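# Reorient a loose object in the palm to match goal

## Task

An object rests loose on the upturned palm of the robot hand. Rotate it using this hand alone until its orientation in the hand matches the two goal pictures. The hand counts as including the wrist camera, its post and the arm's final link. The task fails if the object contacts anything else or leaves the hand. To finish, the object must sit motionless for a short time on the palm or fingers, clear of the wrist, camera and camera post. The palm must face straight up, and no hand motor may show "moving" or "overload" or be accumulating toward a shutdown (motors dead from the start are exempt). Then declare the job done. The hand is opened for you at that point, and the orientation must still hold afterwards, resting on the open hand, not kept in place only by the robot.

## Robot and tools

ROBOT. One six-joint arm (UR-type) carrying a 16-motor right hand with index, middle, ring and thumb. Only this one arm exists, so every row and target controls it.

FRAMES. Results report the hand point in the scene frame: origin on the table below the arm base, +z up, +y to the left when facing along +x. Position is in metres, orientation as quaternion wxyz, velocities in m/s and rad/s. Pose commands use the hand point's own axes instead: +z runs along the straight fingers toward the tips, +x across the palm away from the thumb, +y outward from the palm face (the face is at y = -0.062 m). Finger knuckles sit at z = -0.017 m and straight tips reach 0.139 m beyond; bending moves tips toward +y. A rigid mast near the wrist occupies x +0.05 to +0.10, z -0.16 to -0.11, up to y = +0.06 m. Only the rubber digit caps grip well.

ROW FORMAT (24 numbers, each -1 to 1). Positions 1-6 are dx, dy, dz, rx, ry, rz: an offset, not a pose, from the hand point's measured pose at the start of the action, in hand-point axes. 1.0 equals 0.6 m or 180 degrees; rx, ry, rz form one rotation vector. Every row in an action is relative to that same start, not to the previous row. Positions 7-22 are absolute hinge goals, each scaled between its two stops, in this order: index_mcp, index_abd, index_pip, index_dip, middle_mcp, middle_abd, middle_pip, middle_dip, ring_mcp, ring_abd, ring_pip, ring_dip, thumb_cmc, thumb_axl, thumb_mcp, thumb_ipl. Brackets give degrees at +1, at -1, and the straight value. Finger _mcp (-18, +128; +0.75) curls the finger toward the palm as it goes to -1; _abd (-60, +60; 0.00) swings it sideways away from the thumb toward -1; _pip (-29, +108; +0.58) and _dip (-21, +117; +0.70) bend the middle and end hinges. thumb_cmc (-20, +120; +0.71) brings the thumb from beside the palm to in front of it toward -1; thumb_axl (-27, +140; +0.68) rolls it along its length; thumb_mcp (-69, +109; +0.23) and thumb_ipl (-77, +108; +0.17) bend it (toward +z when axl is straight, in the cmc swing direction when axl is near -0.40). Position 23 is current_limit: linear from 0 mA at -1 to 550 mA at +1, floor 11 mA. Position 24 is speed: set-points move at (speed+1)/2 of 5.9 rad/s, floor 0.001 of that. Initially 0.4 and -0.6; the last values sent persist.

TOOLS.
- execute_actions(actions): a list of up to 15 actions; each action is a table of up to 15 rows, one row per 1/30 s step, the last row repeated to fill 15 steps (0.5 s). An empty list just returns state and images. Each step the commanded pose is clipped to within 100 mm and 16 degrees of the measured one, so large offsets need several actions; arm motion trails commands by about 0.17 s.
- move(target, speed, stop_force, blocking): target is one 24-number row, its offset taken from the pose in the latest result that shows one. speed in m/s, 0.002-0.5 (default 0.25); rotation up to twice that in rad/s. Path lasts 0.5-10 s. stop_force in N, 9-40, ends the path on pushback along the target line (unusable when rotating; not allowed in the first 0.2 s; not with blocking=false; omit when leaving a contact). blocking=false returns after 0.5 s; then only wait or stop work until it ends.
- wait(seconds 0-10), stop(), zoom_image(camera: cam_high | cam_low | cam_wrist, region [x0,y0,x1,y1] pixels, at most 504x504), show_instructions() for the goal images, read_manual(section="licences"), finished_scene(scene 1-2) to declare done.

RESULTS. State line with pose and velocities; "Hand target" is the pose the controller now drives toward; "pose unreachable" means the clearance check changed or blocked the command. Per motor: hand_goal, hand_measured, hand_current_ma (positive pushes toward -1), hand_state (moving, goal, blocked, overload), plus hand_current_limit and hand_speed. A "move:" line gives the ending (done, off_target, moving, held, fault, contact) and limits such as paced or held, with distance to target. Wrist force/torque in hand-point axes (noisy, offset up to ~4 N, saturating near 50 N), joint torques, step readings (HELD = step held back). Images: cam_high 504x504, cam_low 504x504, cam_wrist 616x616 fisheye.

CAUTIONS. Keep the object only on the hand; never let it touch the table or fall. A motor drawing 495 mA or more accumulates seconds; at 5 s it shuts off for 10 s, so avoid long hard presses at high current_limit. Contact torque at a joint's limit (wrists 24.3 N m, others 130) or 150 N external force stops the arm for 10 s and drops remaining commands; the arm is stiff, so do not drive far into contacts or move fast. Hand faults likewise cancel later calls in that reply. Watch MOTOR HOT warnings (brakes at 85 °C). Before finishing, rotate the palm flat upward, let fingers settle so no motor reads moving, and make sure the object will stay oriented when the hand opens.

Each tool is called after "Call:" as name([rows], argument=value, ...), one row to a line, values as JSON.

Reference images:

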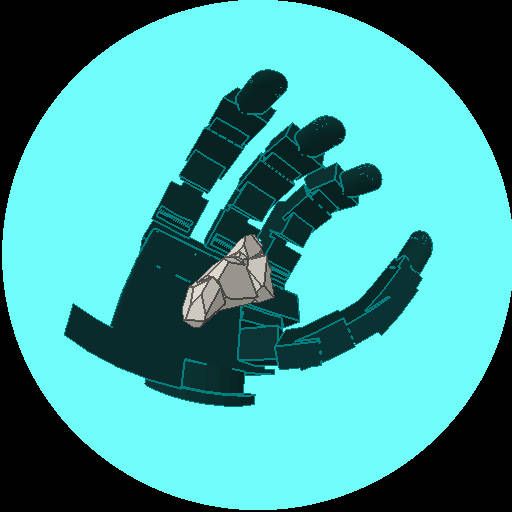

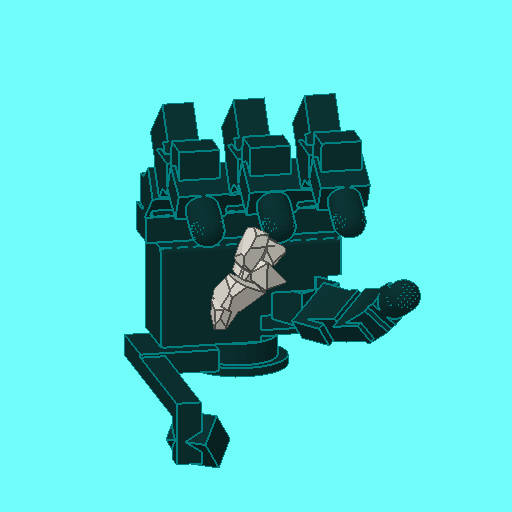

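## Session

Call:
execute_actions(actions=[])

Scene clock: 0.00 s.
end_effector_position=(+0.6136, +0.0569, +0.5017) hand_goal=(+0.046, +0.000, -0.008, +0.280, +0.046, +0.000, -0.008, +0.280, +0.046, +0.000, -0.008, +0.280, -0.104, +0.266, +0.032, -0.018) hand_measured=(+0.062, +0.000, -0.006, +0.282, +0.060, +0.000, -0.006, +0.282, +0.060, +0.000, -0.006, +0.282, -0.092, +0.270, +0.034, -0.016) hand_current_ma=(+84, +0, +13, +12, +80, +0, +13, +13, +80, +0, +13, +12, +67, +25, +13, +11) hand_state=(goal, goal, goal, goal, goal, goal, goal, goal, goal, goal, goal, goal, goal, goal, goal, goal) hand_current_limit=0.40 hand_speed=-0.60 end_effector_quat_wxyz=(+0.497, +0.465, +0.517, +0.519) end_effector_velocity=(-0.000, -0.000, +0.000) end_effector_angular_velocity=(+0.000, -0.000, -0.001)
Joint positions: [-0.144 -1.164  2.187 -4.191 -1.305 -0.023]
Joint velocities: [ 0.    -0.     0.    -0.    -0.001  0.   ]
Joint torques (N m, as the arm reports them, + toward a larger angle): no reading
Wrist force (N, on the end effector, along its own x y z axes, offset not removed): no reading
Wrist torque (N m, same axes, about the end effector's origin, offset not removed): no reading
Hand target: +0.614, +0.057, +0.502; +0.497, +0.465, +0.517, +0.519

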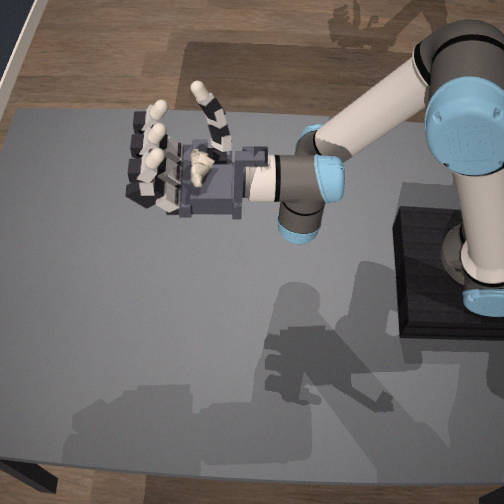

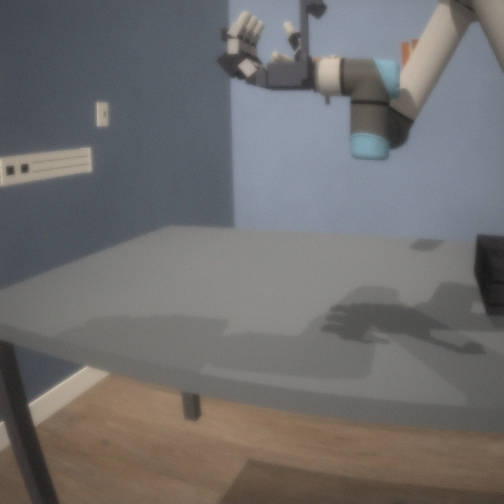

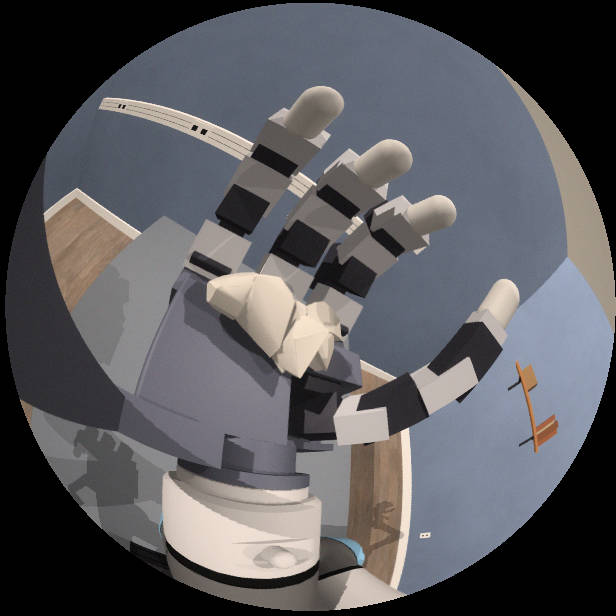

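Call:
zoom_image(camera="cam_wrist", region=[130, 220, 430, 460])

Call:
zoom_image(camera="cam_high", region=[120, 80, 280, 230])

Call:
show_instructions()

Region (130, 220, 430, 460) of cam_wrist's 616x616 image, scaled by 1.680, with more detail than that image has; it fills the top 403 rows of this view, and the rest is white.

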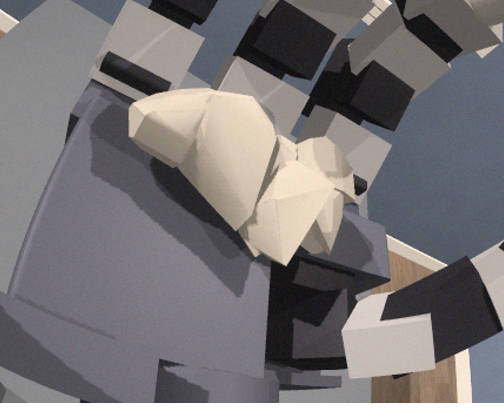

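Region (120, 80, 280, 230) of cam_high's 504x504 image, scaled by 3.150, with more detail than that image has; it fills the top 472 rows of this view, and the rest is white.

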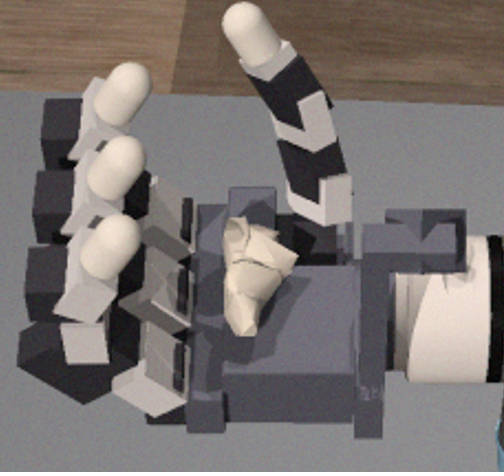

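Reference images for this scene: goal picture from the wrist camera place, goal picture looking into the palm.

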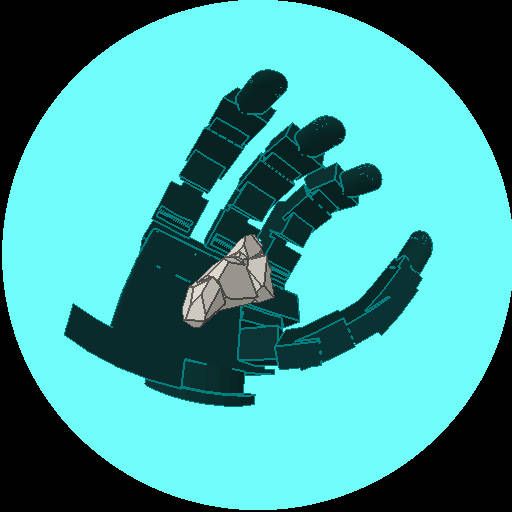

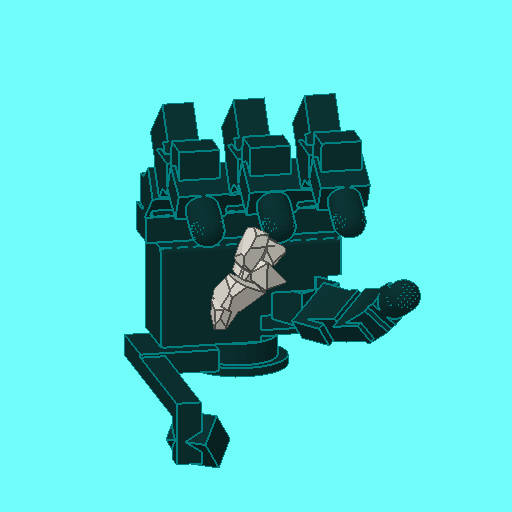

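Call:
move(target=[0,0,0,0,0,0,0.046,0,0,0.28,0.046,0,0,0.28,0.75,-0.35,-1,-0.5,-0.1,0.266,0.03,-0.02,0.4,-0.6])

Call:
move(target=[0,0,0,0,0,0,0.046,0,0,0.28,0.046,0,0,0.28,0.35,-0.35,-1,-0.3,-0.1,0.266,0.03,-0.02,0.4,-0.8])

Call:
zoom_image(camera="cam_high", region=[120, 80, 280, 230])

Scene clock: 25.67 s.
end_effector_position=(+0.6136, +0.0569, +0.5017) hand_goal=(+0.046, +0.000, +0.000, +0.280, +0.046, +0.000, +0.000, +0.280, +0.750, -0.350, -1.000, -0.500, -0.100, +0.266, +0.030, -0.020) hand_measured=(+0.062, +0.000, -0.002, +0.282, +0.060, +0.000, -0.002, +0.282, +0.756, -0.348, -0.998, -0.498, -0.092, +0.270, +0.032, -0.018) hand_current_ma=(+84, +0, -14, +12, +80, +0, -14, +13, +31, +12, +8, +11, +44, +25, +14, +12) hand_state=(goal, goal, goal, goal, goal, goal, goal, goal, goal, goal, goal, goal, goal, goal, goal, goal) hand_current_limit=0.40 hand_speed=-0.60 end_effector_quat_wxyz=(+0.497, +0.465, +0.517, +0.519) end_effector_velocity=(-0.000, -0.000, -0.001) end_effector_angular_velocity=(+0.000, +0.001, -0.001)
Joint positions: [-0.144 -1.164  2.187 -4.191 -1.305 -0.023]
Joint velocities: [ 0.     0.001  0.001 -0.001 -0.001  0.   ]
Joint torques (N m, as the arm reports them, + toward a larger angle): [ 10.03 -28.64  -0.08  -2.7   -1.83  -2.67]
Wrist force (N, on the end effector, along its own x y z axes, offset not removed): [-2.1 0.5 -1.9]
Wrist torque (N m, same axes, about the end effector's origin, offset not removed): [0.07 0.12 -0.23]
Hand target: +0.614, +0.057, +0.502; +0.497, +0.465, +0.517, +0.519
Off the commanded pose: 0.000 m, 0 deg.
move: done

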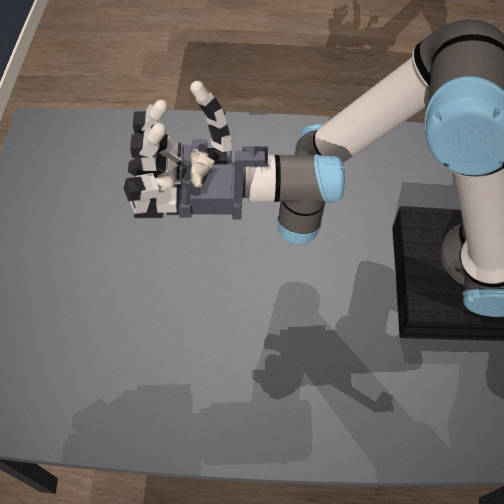

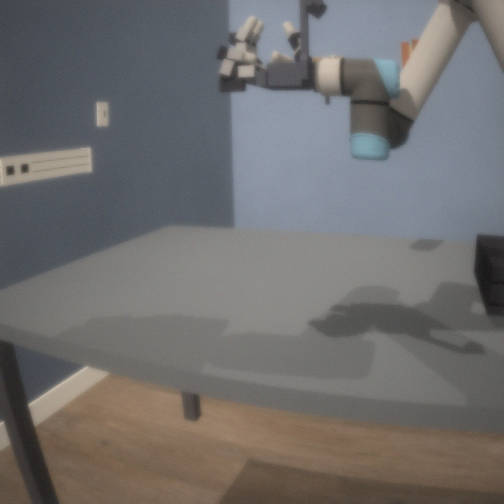

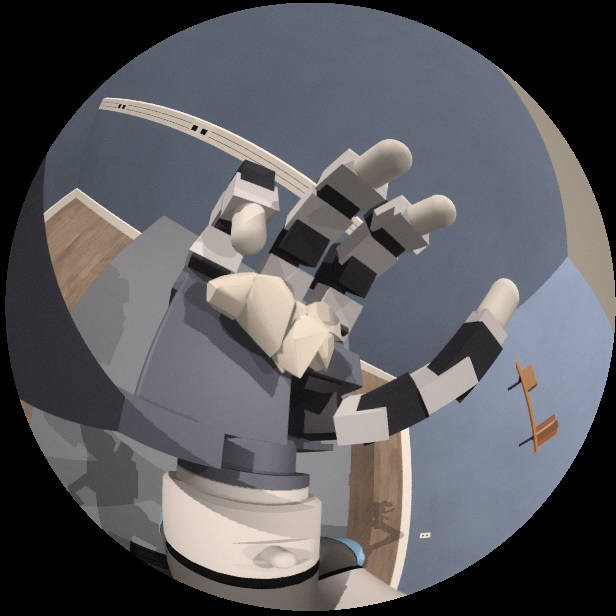

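Scene clock: 26.80 s.
end_effector_position=(+0.6136, +0.0569, +0.5017) hand_goal=(+0.046, +0.000, +0.000, +0.280, +0.046, +0.000, +0.000, +0.280, +0.350, -0.350, -1.000, -0.300, -0.100, +0.266, +0.030, -0.020) hand_measured=(+0.062, +0.000, -0.002, +0.282, +0.060, +0.000, -0.002, +0.282, +0.364, -0.348, -1.000, -0.304, -0.092, +0.270, +0.032, -0.018) hand_current_ma=(+84, +0, -14, +12, +80, +0, -14, +13, +80, +12, +3, -20, +44, +25, +14, +12) hand_state=(goal, goal, goal, goal, goal, goal, goal, goal, goal, goal, goal, goal, goal, goal, goal, goal) hand_current_limit=0.40 hand_speed=-0.80 end_effector_quat_wxyz=(+0.497, +0.465, +0.517, +0.519) end_effector_velocity=(-0.000, +0.000, -0.000) end_effector_angular_velocity=(-0.001, +0.000, +0.001)
Joint positions: [-0.144 -1.164  2.187 -4.191 -1.305 -0.023]
Joint velocities: [-0.     0.     0.001 -0.001  0.001 -0.001]
Joint torques (N m, as the arm reports them, + toward a larger angle): [  7.21 -28.75  -1.25  -2.72  -1.7   -2.66]
Wrist force (N, on the end effector, along its own x y z axes, offset not removed): [-0.5 0.1 -1.9]
Wrist torque (N m, same axes, about the end effector's origin, offset not removed): [-0.01 0.05 -0.17]
Hand target: +0.614, +0.057, +0.502; +0.497, +0.465, +0.517, +0.519
Off the commanded pose: 0.000 m, 0 deg.
move: done

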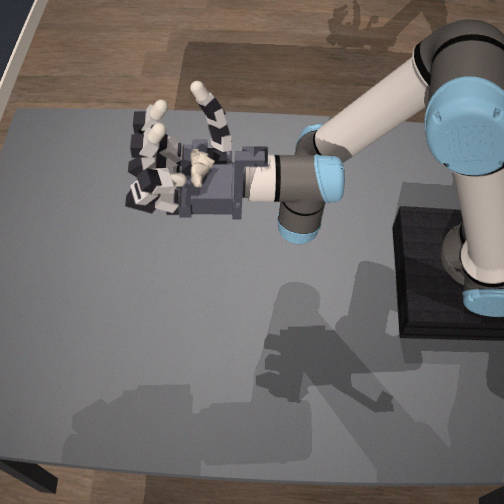

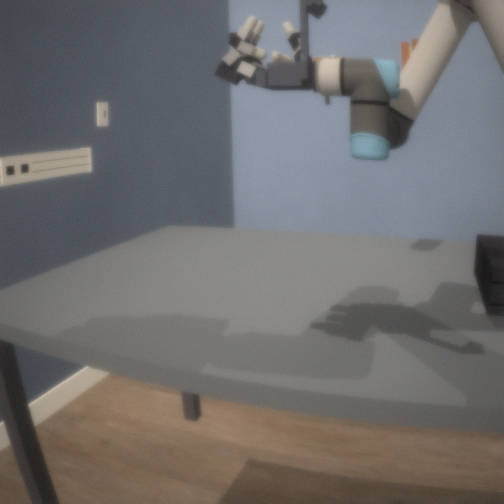

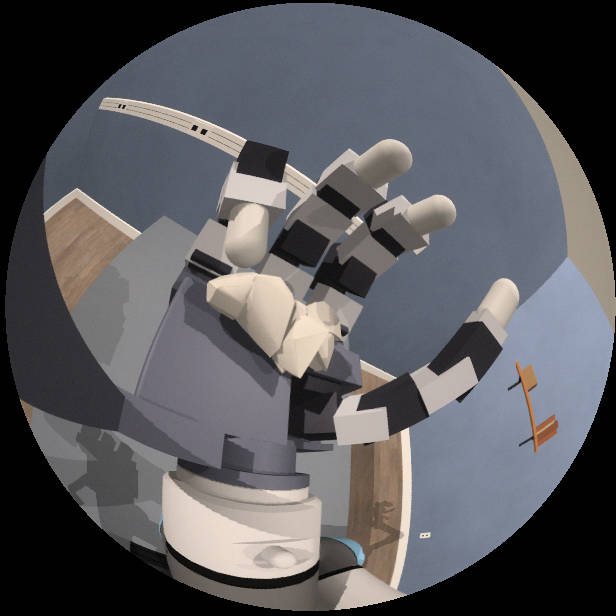

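Region (120, 80, 280, 230) of cam_high's 504x504 image, scaled by 3.150, with more detail than that image has; it fills the top 472 rows of this view, and the rest is white.

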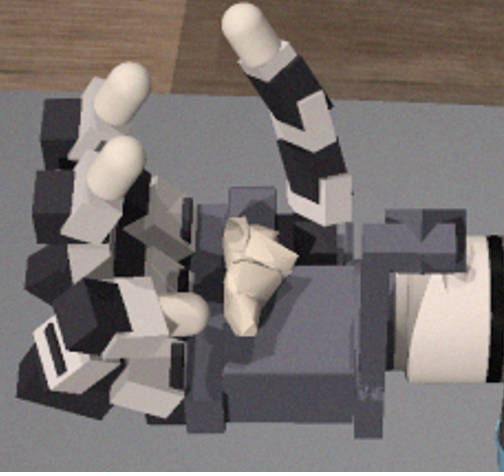

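Call:
move(target=[0,0,0,0,0,0,0.046,0,0,0.28,0.046,0,0,0.28,0.0,-0.35,-1,-0.35,-0.1,0.266,0.03,-0.02,0.4,-0.8])

Call:
move(target=[0,0,0,0,0,0,0.046,0,0,0.28,0.046,0,0,0.28,-0.25,-0.35,-1,0.1,-0.1,0.266,0.03,-0.02,0.4,-0.8])

Call:
zoom_image(camera="cam_high", region=[120, 80, 280, 230])

Scene clock: 36.17 s.
end_effector_position=(+0.6136, +0.0569, +0.5017) hand_goal=(+0.046, +0.000, +0.000, +0.280, +0.046, +0.000, +0.000, +0.280, +0.000, -0.350, -1.000, -0.350, -0.100, +0.266, +0.030, -0.020) hand_measured=(+0.062, +0.000, -0.002, +0.282, +0.060, +0.000, -0.002, +0.282, +0.014, -0.348, -1.000, -0.348, -0.092, +0.270, +0.032, -0.018) hand_current_ma=(+84, +0, -14, +12, +80, +0, -14, +13, +82, +10, +1, +12, +44, +25, +14, +12) hand_state=(goal, goal, goal, goal, goal, goal, goal, goal, goal, goal, goal, goal, goal, goal, goal, goal) hand_current_limit=0.40 hand_speed=-0.80 end_effector_quat_wxyz=(+0.497, +0.465, +0.517, +0.519) end_effector_velocity=(-0.000, +0.000, -0.001) end_effector_angular_velocity=(+0.000, +0.001, +0.000)
Joint positions: [-0.144 -1.164  2.187 -4.191 -1.305 -0.023]
Joint velocities: [ 0.     0.001  0.001 -0.001  0.    -0.   ]
Joint torques (N m, as the arm reports them, + toward a larger angle): [  8.84 -28.4   -1.68  -3.02  -2.01  -2.54]
Wrist force (N, on the end effector, along its own x y z axes, offset not removed): [-0.6 1.8 -0.6]
Wrist torque (N m, same axes, about the end effector's origin, offset not removed): [0.08 0.00 -0.13]
Hand target: +0.614, +0.057, +0.502; +0.497, +0.465, +0.517, +0.519
Off the commanded pose: 0.000 m, 0 deg.
move: done

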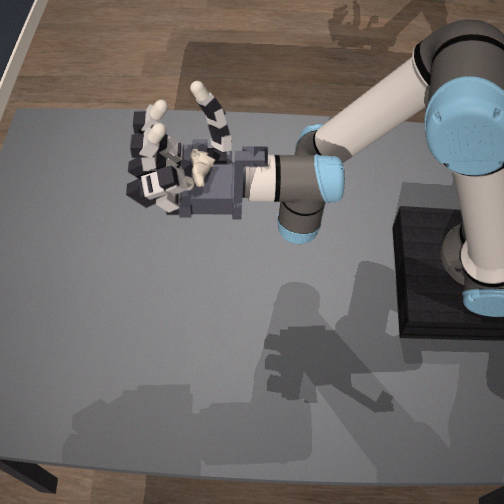

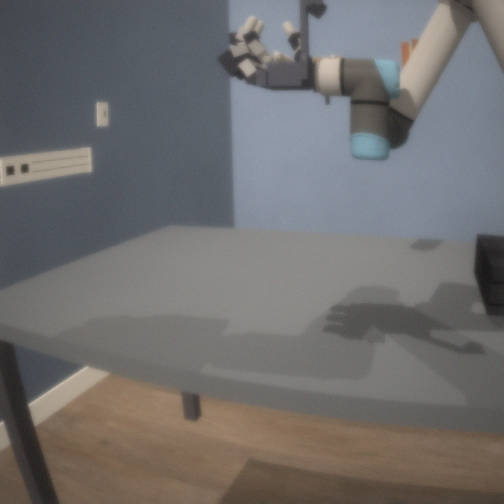

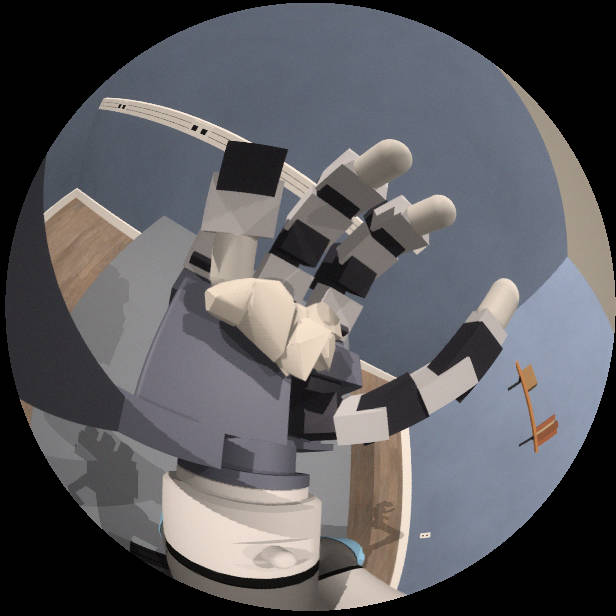

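Scene clock: 36.67 s.
end_effector_position=(+0.6136, +0.0569, +0.5017) hand_goal=(+0.046, +0.000, +0.000, +0.280, +0.046, +0.000, +0.000, +0.280, -0.250, -0.350, -1.000, +0.100, -0.100, +0.266, +0.030, -0.020) hand_measured=(+0.062, +0.000, -0.002, +0.282, +0.060, +0.000, -0.002, +0.282, +0.000, -0.350, -1.000, -0.338, -0.092, +0.270, +0.032, -0.018) hand_current_ma=(+84, +0, -14, +12, +80, +0, -14, +13, +385, +2, +1, -385, +44, +25, +14, +12) hand_state=(goal, goal, goal, goal, goal, goal, goal, goal, blocked, goal, goal, blocked, goal, goal, goal, goal) hand_current_limit=0.40 hand_speed=-0.80 end_effector_quat_wxyz=(+0.497, +0.465, +0.517, +0.519) end_effector_velocity=(-0.000, +0.000, +0.000) end_effector_angular_velocity=(-0.000, -0.000, +0.001)
Joint positions: [-0.144 -1.164  2.187 -4.191 -1.305 -0.023]
Joint velocities: [ 0.    -0.001  0.001 -0.001  0.    -0.   ]
Joint torques (N m, as the arm reports them, + toward a larger angle): [  8.38 -29.18  -1.42  -3.42  -1.7   -2.62]
Wrist force (N, on the end effector, along its own x y z axes, offset not removed): [0.1 -0.2 -1.8]
Wrist torque (N m, same axes, about the end effector's origin, offset not removed): [0.01 -0.07 -0.04]
Hand target: +0.614, +0.057, +0.502; +0.497, +0.465, +0.517, +0.519
Off the commanded pose: 0.000 m, 0 deg.
move: done

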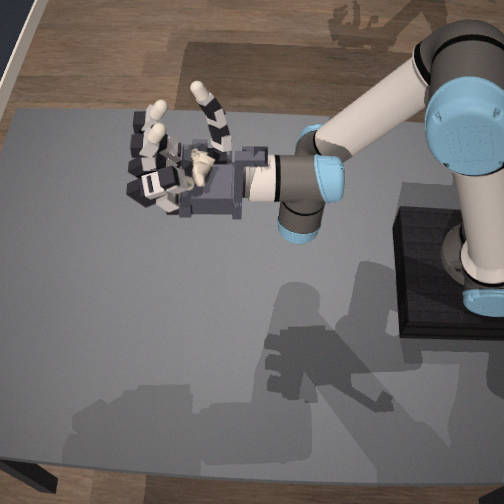

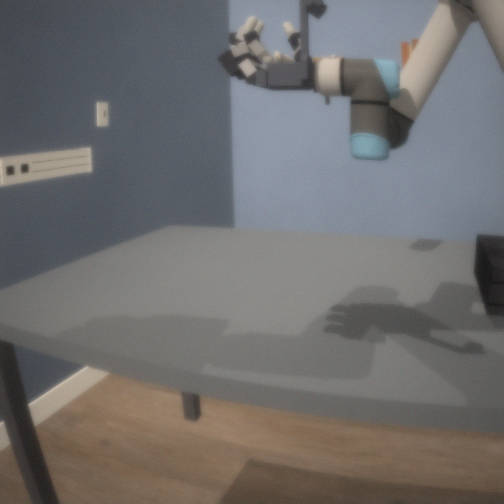

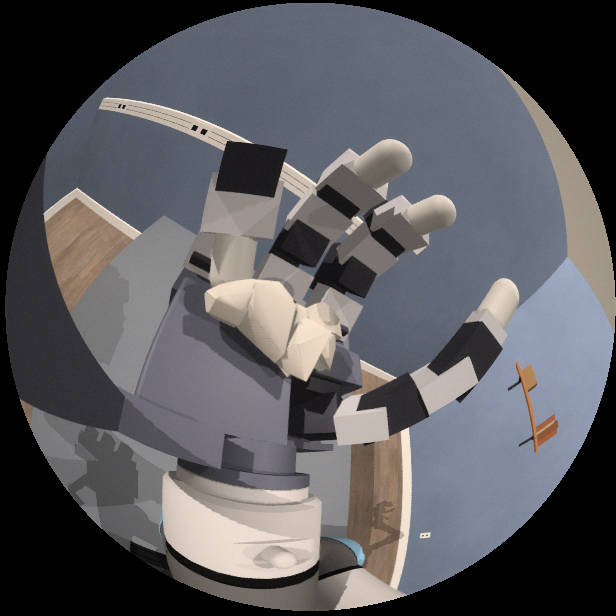

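Region (120, 80, 280, 230) of cam_high's 504x504 image, scaled by 3.150, with more detail than that image has; it fills the top 472 rows of this view, and the rest is white.

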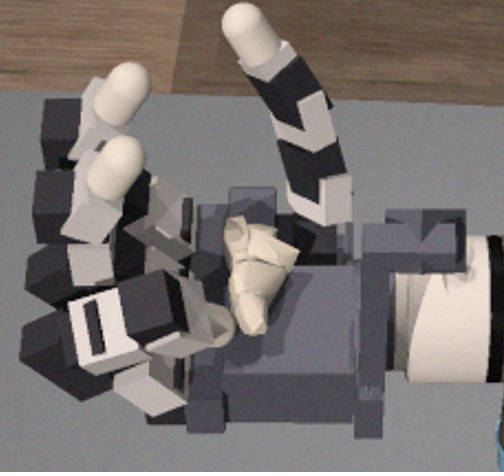

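Jammed on the palm; step with dip leading.

Call:
execute_actions([
  [[0,0,0,0,0,0,0.046,0,0,0.28,0.046,0,0,0.28,0.04,-0.35,-1,-0.2,-0.1,0.266,0.03,-0.02,0.4,-0.8]],
  [[0,0,0,0,0,0,0.046,0,0,0.28,0.046,0,0,0.28,-0.03,-0.35,-1,-0.05,-0.1,0.266,0.03,-0.02,0.4,-0.8]],
  [[0,0,0,0,0,0,0.046,0,0,0.28,0.046,0,0,0.28,-0.12,-0.35,-1,0.1,-0.1,0.266,0.03,-0.02,0.4,-0.8]],
  [[0,0,0,0,0,0,0.046,0,0,0.28,0.046,0,0,0.28,-0.22,-0.35,-1,0.22,-0.1,0.266,0.03,-0.02,0.4,-0.8]],
])

Call:
zoom_image(camera="cam_high", region=[120, 80, 280, 230])

Scene clock: 50.20 s.
end_effector_position=(+0.6136, +0.0569, +0.5017) hand_goal=(+0.046, +0.000, +0.000, +0.280, +0.046, +0.000, +0.000, +0.280, -0.220, -0.350, -1.000, +0.220, -0.100, +0.266, +0.030, -0.020) hand_measured=(+0.062, +0.000, -0.002, +0.282, +0.060, +0.000, -0.002, +0.282, -0.216, -0.352, -1.000, +0.216, -0.092, +0.270, +0.032, -0.018) hand_current_ma=(+84, +0, -14, +12, +80, +0, -14, +13, +22, -8, +1, -21, +44, +25, +14, +12) hand_state=(goal, goal, goal, goal, goal, goal, goal, goal, goal, goal, goal, goal, goal, goal, goal, goal) hand_current_limit=0.40 hand_speed=-0.80 end_effector_quat_wxyz=(+0.497, +0.465, +0.517, +0.519) end_effector_velocity=(-0.000, -0.000, +0.001) end_effector_angular_velocity=(-0.000, -0.001, -0.000)
Joint positions: [-0.144 -1.164  2.187 -4.191 -1.305 -0.023]
Joint velocities: [-0.    -0.001  0.    -0.    -0.     0.   ]
Joint torques (N m, as the arm reports them, + toward a larger angle): [  9.51 -29.29  -0.27  -2.7   -2.1   -2.43]
Wrist force (N, on the end effector, along its own x y z axes, offset not removed): [-1.7 0.0 0.3]
Wrist torque (N m, same axes, about the end effector's origin, offset not removed): [-0.27 0.29 -0.29]
Hand target: +0.614, +0.057, +0.502; +0.497, +0.465, +0.517, +0.519
Off the commanded pose: 0.000 m, 0 deg.
Step readings (end_effector_position; steps 1 to 15: 1st action; 16 to 30: 2nd action; 31 to 45: 3rd action; 46 to 60: 4th action):
0: (+0.6136, +0.0569, +0.5017)
1: (+0.6136, +0.0569, +0.5017)
2: (+0.6136, +0.0569, +0.5017)
4: (+0.6136, +0.0569, +0.5017)
8: (+0.6136, +0.0569, +0.5017)
15: (+0.6136, +0.0569, +0.5017)
16: (+0.6136, +0.0569, +0.5017)
17: (+0.6136, +0.0569, +0.5017)
19: (+0.6136, +0.0569, +0.5017)
23: (+0.6136, +0.0569, +0.5017)
30: (+0.6136, +0.0569, +0.5017)
31: (+0.6136, +0.0569, +0.5017)
32: (+0.6136, +0.0569, +0.5017)
34: (+0.6136, +0.0569, +0.5017)
38: (+0.6136, +0.0569, +0.5017)
45: (+0.6136, +0.0569, +0.5017)
46: (+0.6136, +0.0569, +0.5017)
47: (+0.6136, +0.0569, +0.5017)
49: (+0.6136, +0.0569, +0.5017)
53: (+0.6136, +0.0569, +0.5017)
60: end_effector_position above

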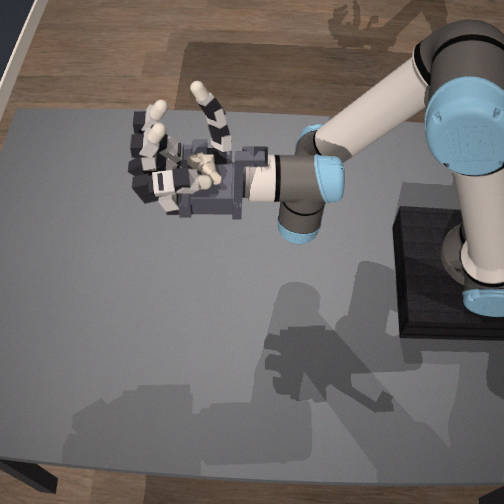

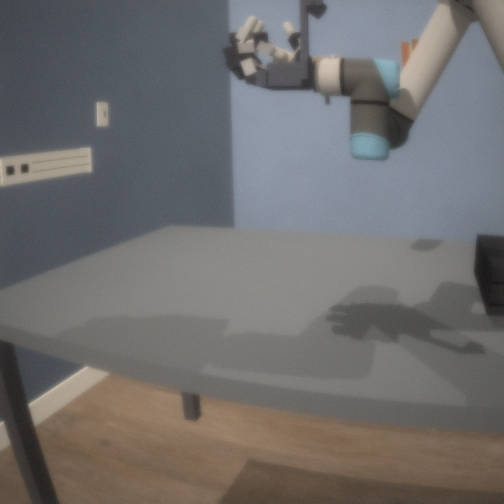

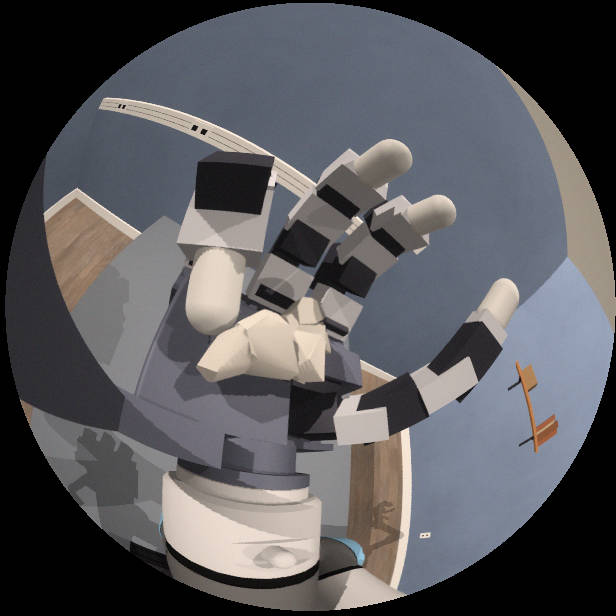

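Region (120, 80, 280, 230) of cam_high's 504x504 image, scaled by 3.150, with more detail than that image has; it fills the top 472 rows of this view, and the rest is white.

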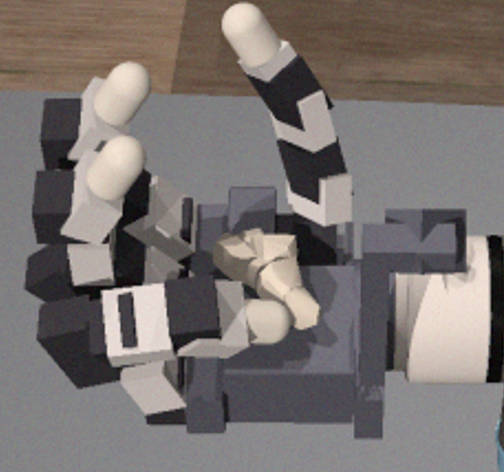

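Call:
execute_actions([
  [[0,0,0,0,0,0,0.046,0,0,0.28,0.046,0,0,0.28,-0.3,-0.55,-1,0.3,-0.1,0.266,0.03,-0.02,0.4,-0.8]],
  [[0,0,0,0,0,0,0.046,0,0,0.28,0.046,0,0,0.28,-0.38,-0.8,-1,0.3,-0.1,0.266,0.03,-0.02,0.4,-0.8]],
  [[0,0,0,0,0,0,0.046,0,0,0.28,0.046,0,0,0.28,-0.38,-0.8,-1,0.3,-0.1,0.266,0.03,-0.02,0.4,-0.8]],
])

Call:
zoom_image(camera="cam_high", region=[120, 80, 280, 230])

Scene clock: 61.13 s.
end_effector_position=(+0.6136, +0.0569, +0.5017) hand_goal=(+0.046, +0.000, +0.000, +0.280, +0.046, +0.000, +0.000, +0.280, -0.380, -0.800, -1.000, +0.300, -0.100, +0.266, +0.030, -0.020) hand_measured=(+0.062, +0.000, -0.002, +0.282, +0.060, +0.000, -0.002, +0.282, -0.378, -0.798, -1.000, +0.298, -0.092, +0.270, +0.032, -0.018) hand_current_ma=(+84, +0, -14, +12, +80, +0, -14, +13, +6, +13, +1, -14, +44, +25, +14, +11) hand_state=(goal, goal, goal, goal, goal, goal, goal, goal, goal, goal, goal, goal, goal, goal, goal, goal) hand_current_limit=0.40 hand_speed=-0.80 end_effector_quat_wxyz=(+0.497, +0.465, +0.517, +0.519) end_effector_velocity=(+0.000, +0.000, +0.000) end_effector_angular_velocity=(-0.000, -0.000, +0.001)
Joint positions: [-0.144 -1.164  2.187 -4.191 -1.305 -0.023]
Joint velocities: [ 0.001  0.    -0.001 -0.    -0.    -0.   ]
Joint torques (N m, as the arm reports them, + toward a larger angle): [  8.33 -30.68  -1.59  -2.77  -1.83  -2.31]
Wrist force (N, on the end effector, along its own x y z axes, offset not removed): [1.3 -1.2 0.5]
Wrist torque (N m, same axes, about the end effector's origin, offset not removed): [-0.46 -0.28 -0.08]
Hand target: +0.614, +0.057, +0.502; +0.497, +0.465, +0.517, +0.519
Off the commanded pose: 0.000 m, 0 deg.
Step readings (end_effector_position; steps 1 to 15: 1st action; 16 to 30: 2nd action; 31 to 45: 3rd action):
0: (+0.6136, +0.0569, +0.5017)
1: (+0.6136, +0.0569, +0.5017)
2: (+0.6136, +0.0569, +0.5017)
4: (+0.6136, +0.0569, +0.5017)
8: (+0.6136, +0.0569, +0.5017)
15: (+0.6136, +0.0569, +0.5017)
16: (+0.6136, +0.0569, +0.5017)
17: (+0.6136, +0.0569, +0.5017)
19: (+0.6136, +0.0569, +0.5017)
23: (+0.6136, +0.0569, +0.5017)
30: (+0.6136, +0.0569, +0.5017)
31: (+0.6136, +0.0569, +0.5017)
32: (+0.6136, +0.0569, +0.5017)
34: (+0.6136, +0.0569, +0.5017)
38: (+0.6136, +0.0569, +0.5017)
45: end_effector_position above

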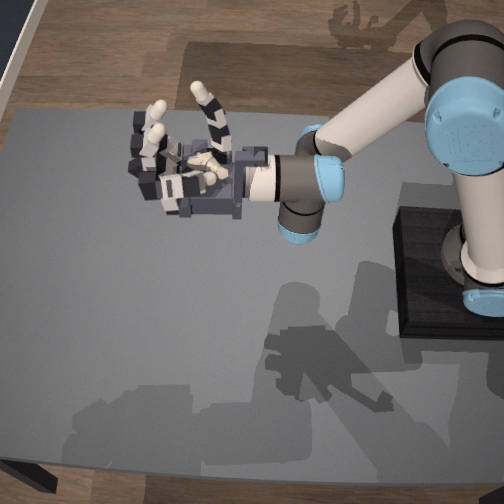

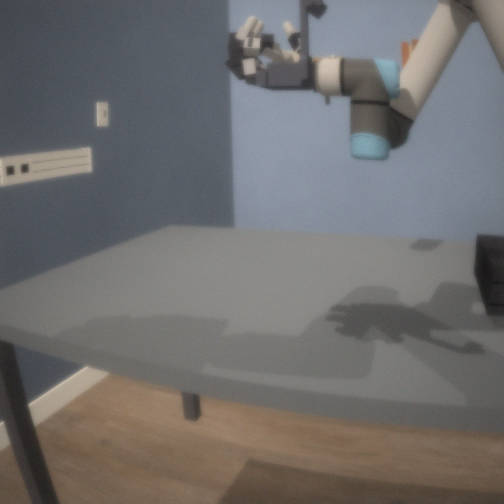

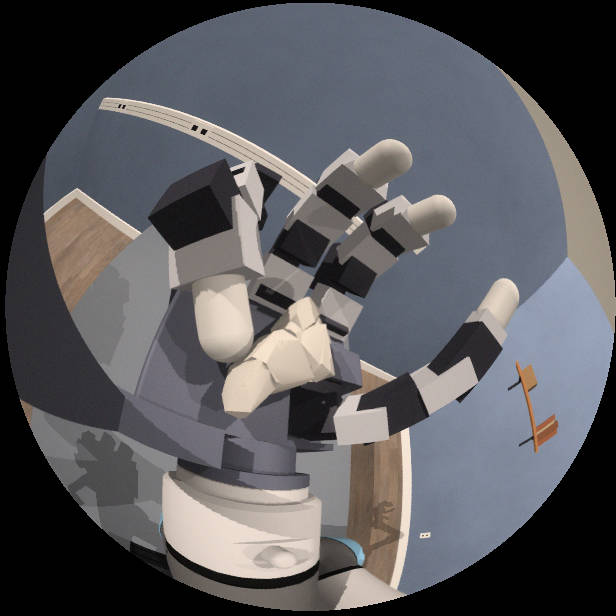

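Region (120, 80, 280, 230) of cam_high's 504x504 image, scaled by 3.150, with more detail than that image has; it fills the top 472 rows of this view, and the rest is white.

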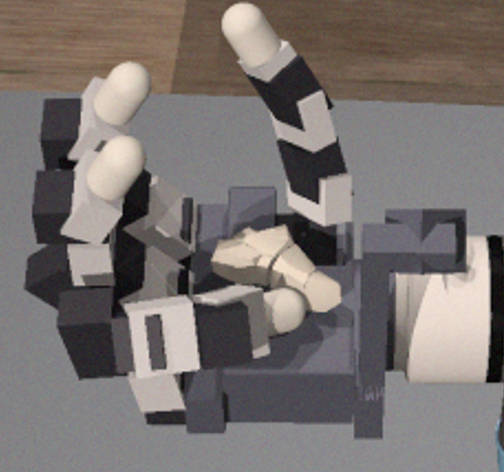

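Matches. Retract.

Call:
execute_actions([
  [[0,0,0,0,0,0,0.046,0,0,0.28,0.046,0,0,0.28,-0.2,-0.2,-1,0.3,-0.1,0.266,0.03,-0.02,0.4,-0.6]],
  [[0,0,0,0,0,0,0.3,0,0,0.28,0.3,0,0,0.28,0.3,0,-0.6,0.3,0.3,0.266,0.03,-0.02,0.4,-0.6]],
  [[0,0,0,0,0,0,0.3,0,0,0.28,0.3,0,0,0.28,0.3,0,-0.6,0.3,0.3,0.266,0.03,-0.02,0.4,-0.6]],
])

Scene clock: 74.67 s.
end_effector_position=(+0.6136, +0.0569, +0.5017) hand_goal=(+0.300, +0.000, +0.000, +0.280, +0.300, +0.000, +0.000, +0.280, +0.300, +0.000, -0.600, +0.300, +0.300, +0.266, +0.030, -0.020) hand_measured=(+0.306, +0.000, -0.002, +0.282, +0.306, +0.000, -0.002, +0.282, +0.304, -0.004, -0.606, +0.298, +0.306, +0.270, +0.032, -0.018) hand_current_ma=(+36, +0, -8, +12, +34, +0, -8, +13, +22, -16, -28, -14, +36, +23, +12, +11) hand_state=(goal, goal, goal, goal, goal, goal, goal, goal, goal, goal, goal, goal, goal, goal, goal, goal) hand_current_limit=0.40 hand_speed=-0.60 end_effector_quat_wxyz=(+0.497, +0.465, +0.517, +0.519) end_effector_velocity=(+0.000, -0.000, -0.002) end_effector_angular_velocity=(+0.001, +0.004, +0.000)
Joint positions: [-0.144 -1.164  2.187 -4.191 -1.305 -0.023]
Joint velocities: [-0.     0.002  0.002 -0.     0.001 -0.   ]
Joint torques (N m, as the arm reports them, + toward a larger angle): [  8.39 -30.58  -0.78  -3.53  -1.71  -2.48]
Wrist force (N, on the end effector, along its own x y z axes, offset not removed): [0.5 0.3 -1.7]
Wrist torque (N m, same axes, about the end effector's origin, offset not removed): [0.08 -0.07 -0.10]
Hand target: +0.614, +0.057, +0.502; +0.497, +0.465, +0.517, +0.519
Off the commanded pose: 0.000 m, 0 deg.
Step readings (end_effector_position; steps 1 to 15: 1st action; 16 to 30: 2nd action; 31 to 45: 3rd action):
0: (+0.6136, +0.0569, +0.5017)
1: (+0.6136, +0.0569, +0.5017)
2: (+0.6136, +0.0569, +0.5017)
4: (+0.6136, +0.0569, +0.5017)
8: (+0.6136, +0.0569, +0.5017)
15: (+0.6136, +0.0569, +0.5017)
16: (+0.6136, +0.0569, +0.5017)
17: (+0.6136, +0.0569, +0.5017)
19: (+0.6136, +0.0569, +0.5017)
23: (+0.6136, +0.0569, +0.5017)
30: (+0.6136, +0.0569, +0.5017)
31: (+0.6136, +0.0569, +0.5017)
32: (+0.6136, +0.0569, +0.5017)
34: (+0.6136, +0.0569, +0.5017)
38: (+0.6136, +0.0569, +0.5017)
45: end_effector_position above

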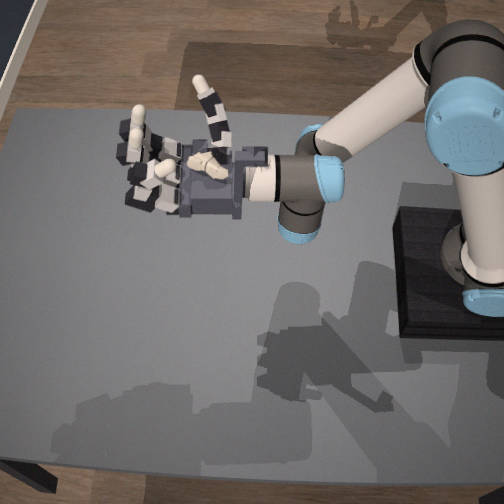

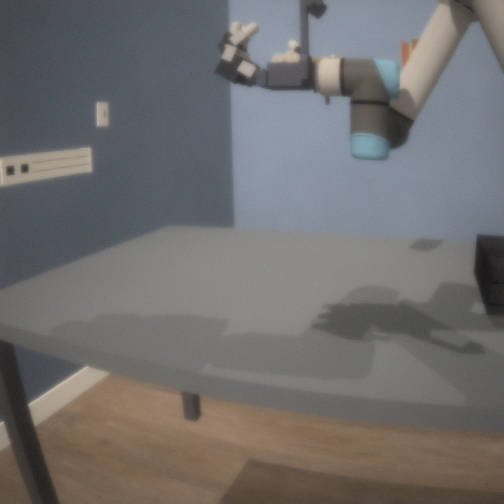

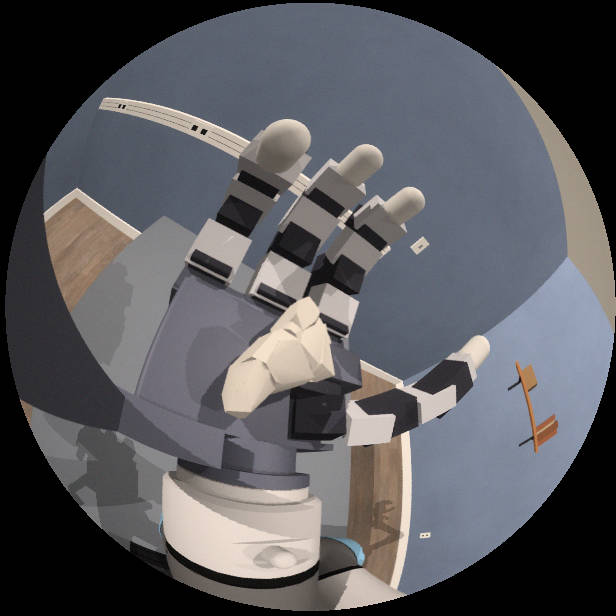

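Call:
move(target=[0,0,0,0,0,0,0.3,0,0,0.28,0.3,0,0,0.28,0.3,0,-0.6,0.3,-0.6,0.266,0.03,-0.02,0.4,-0.7])

Call:
move(target=[0,0,0,0,0,0,0.3,0,0,0.28,0.3,0,0,0.28,0.3,0,-0.6,0.3,0.6,0.266,0.03,-0.02,0.4,-0.6])

Call:
zoom_image(camera="cam_high", region=[120, 80, 280, 230])

Call:
zoom_image(camera="cam_wrist", region=[130, 220, 430, 460])

Scene clock: 84.57 s.
end_effector_position=(+0.6136, +0.0569, +0.5017) hand_goal=(+0.300, +0.000, +0.000, +0.280, +0.300, +0.000, +0.000, +0.280, +0.300, +0.000, -0.600, +0.300, -0.600, +0.266, +0.030, -0.020) hand_measured=(+0.306, +0.000, -0.002, +0.282, +0.306, +0.000, -0.002, +0.282, +0.304, -0.004, -0.606, +0.298, -0.600, +0.268, +0.030, -0.020) hand_current_ma=(+36, +0, -8, +12, +34, +0, -8, +13, +22, -16, -28, -14, +4, +12, -2, +7) hand_state=(goal, goal, goal, goal, goal, goal, goal, goal, goal, goal, goal, goal, goal, goal, goal, goal) hand_current_limit=0.40 hand_speed=-0.70 end_effector_quat_wxyz=(+0.497, +0.465, +0.517, +0.519) end_effector_velocity=(+0.000, +0.000, +0.000) end_effector_angular_velocity=(-0.001, -0.003, +0.000)
Joint positions: [-0.144 -1.164  2.187 -4.191 -1.305 -0.023]
Joint velocities: [ 0.     0.001 -0.002 -0.002  0.    -0.   ]
Joint torques (N m, as the arm reports them, + toward a larger angle): [  8.47 -27.79  -1.12  -3.58  -1.95  -2.29]
Wrist force (N, on the end effector, along its own x y z axes, offset not removed): [-0.7 2.6 -0.2]
Wrist torque (N m, same axes, about the end effector's origin, offset not removed): [0.25 0.07 -0.13]
Hand target: +0.614, +0.057, +0.502; +0.497, +0.465, +0.517, +0.519
Off the commanded pose: 0.000 m, 0 deg.
move: done

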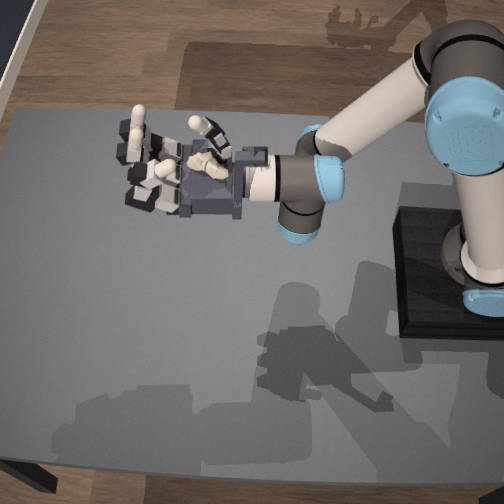

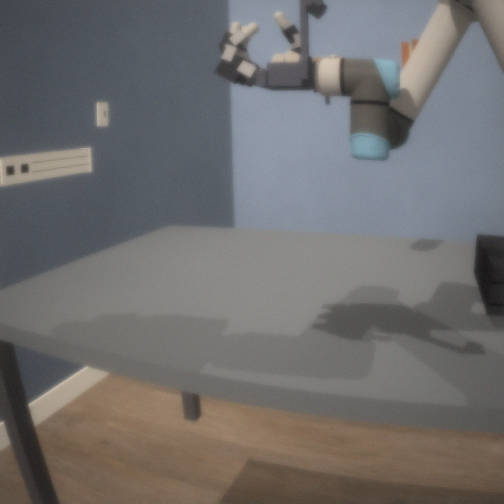

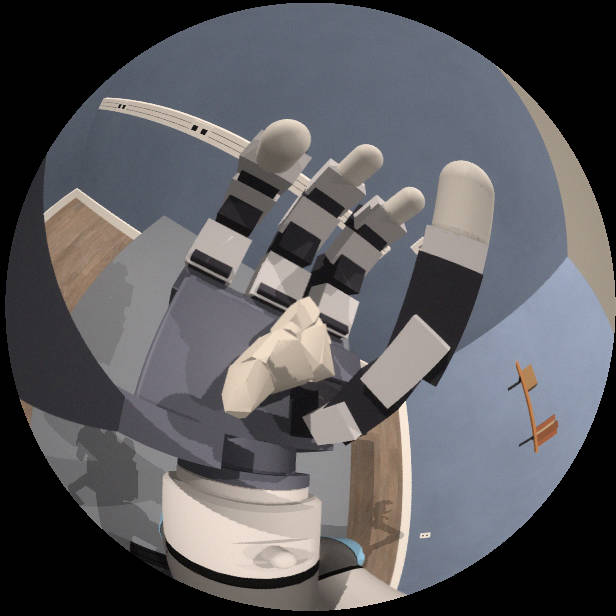

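Scene clock: 86.10 s.
end_effector_position=(+0.6136, +0.0569, +0.5017) hand_goal=(+0.300, +0.000, +0.000, +0.280, +0.300, +0.000, +0.000, +0.280, +0.300, +0.000, -0.600, +0.300, +0.600, +0.266, +0.030, -0.020) hand_measured=(+0.306, +0.000, -0.002, +0.282, +0.306, +0.000, -0.002, +0.282, +0.304, -0.004, -0.606, +0.298, +0.608, +0.268, +0.030, -0.020) hand_current_ma=(+36, +0, -8, +12, +34, +0, -8, +13, +22, -16, -28, -14, +46, +11, +6, +7) hand_state=(goal, goal, goal, goal, goal, goal, goal, goal, goal, goal, goal, goal, goal, goal, goal, goal) hand_current_limit=0.40 hand_speed=-0.60 end_effector_quat_wxyz=(+0.497, +0.465, +0.517, +0.519) end_effector_velocity=(-0.000, +0.000, +0.001) end_effector_angular_velocity=(-0.000, -0.002, +0.001)
Joint positions: [-0.144 -1.164  2.187 -4.191 -1.305 -0.023]
Joint velocities: [-0.    -0.    -0.001 -0.001  0.001  0.   ]
Joint torques (N m, as the arm reports them, + toward a larger angle): [  8.66 -30.33  -0.61  -3.63  -1.81  -2.28]
Wrist force (N, on the end effector, along its own x y z axes, offset not removed): [-1.9 2.7 0.7]
Wrist torque (N m, same axes, about the end effector's origin, offset not removed): [0.07 0.16 -0.17]
Hand target: +0.614, +0.057, +0.502; +0.497, +0.465, +0.517, +0.519
Off the commanded pose: 0.000 m, 0 deg.
move: done

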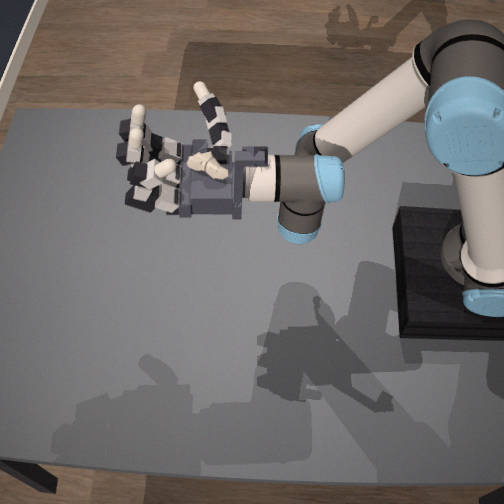

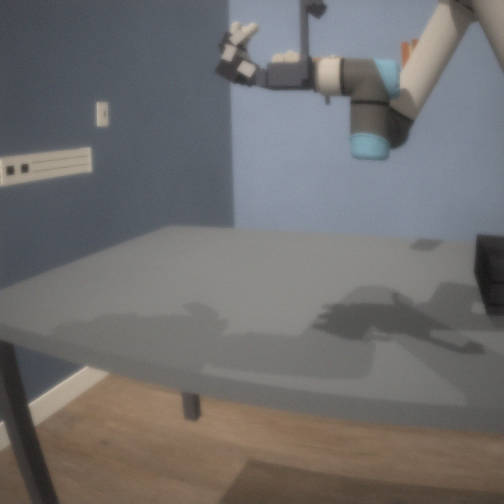

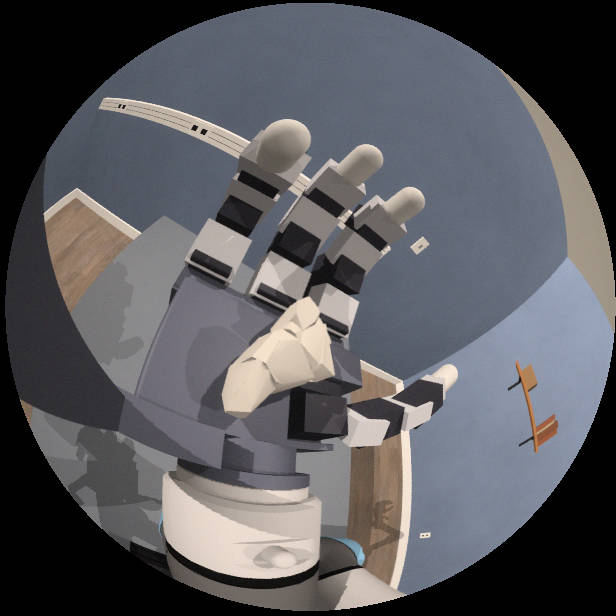

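Region (120, 80, 280, 230) of cam_high's 504x504 image, scaled by 3.150, with more detail than that image has; it fills the top 472 rows of this view, and the rest is white.

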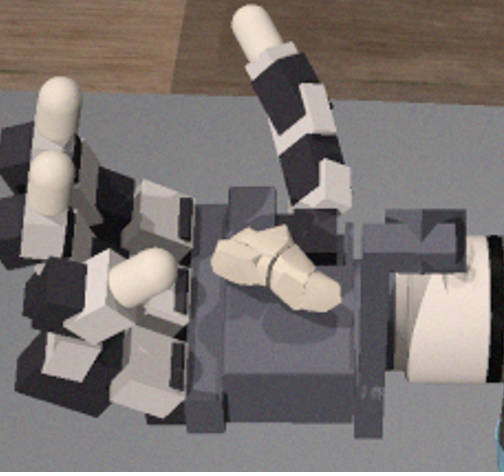

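Region (130, 220, 430, 460) of cam_wrist's 616x616 image, scaled by 1.680, with more detail than that image has; it fills the top 403 rows of this view, and the rest is white.

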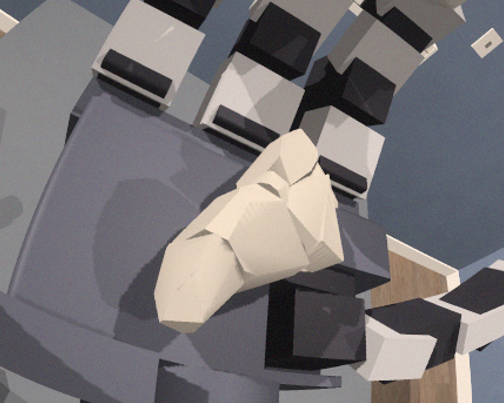

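Only lighting; it's stable.

Call:
finished_scene(scene=1)

The scene is finished: the task was done.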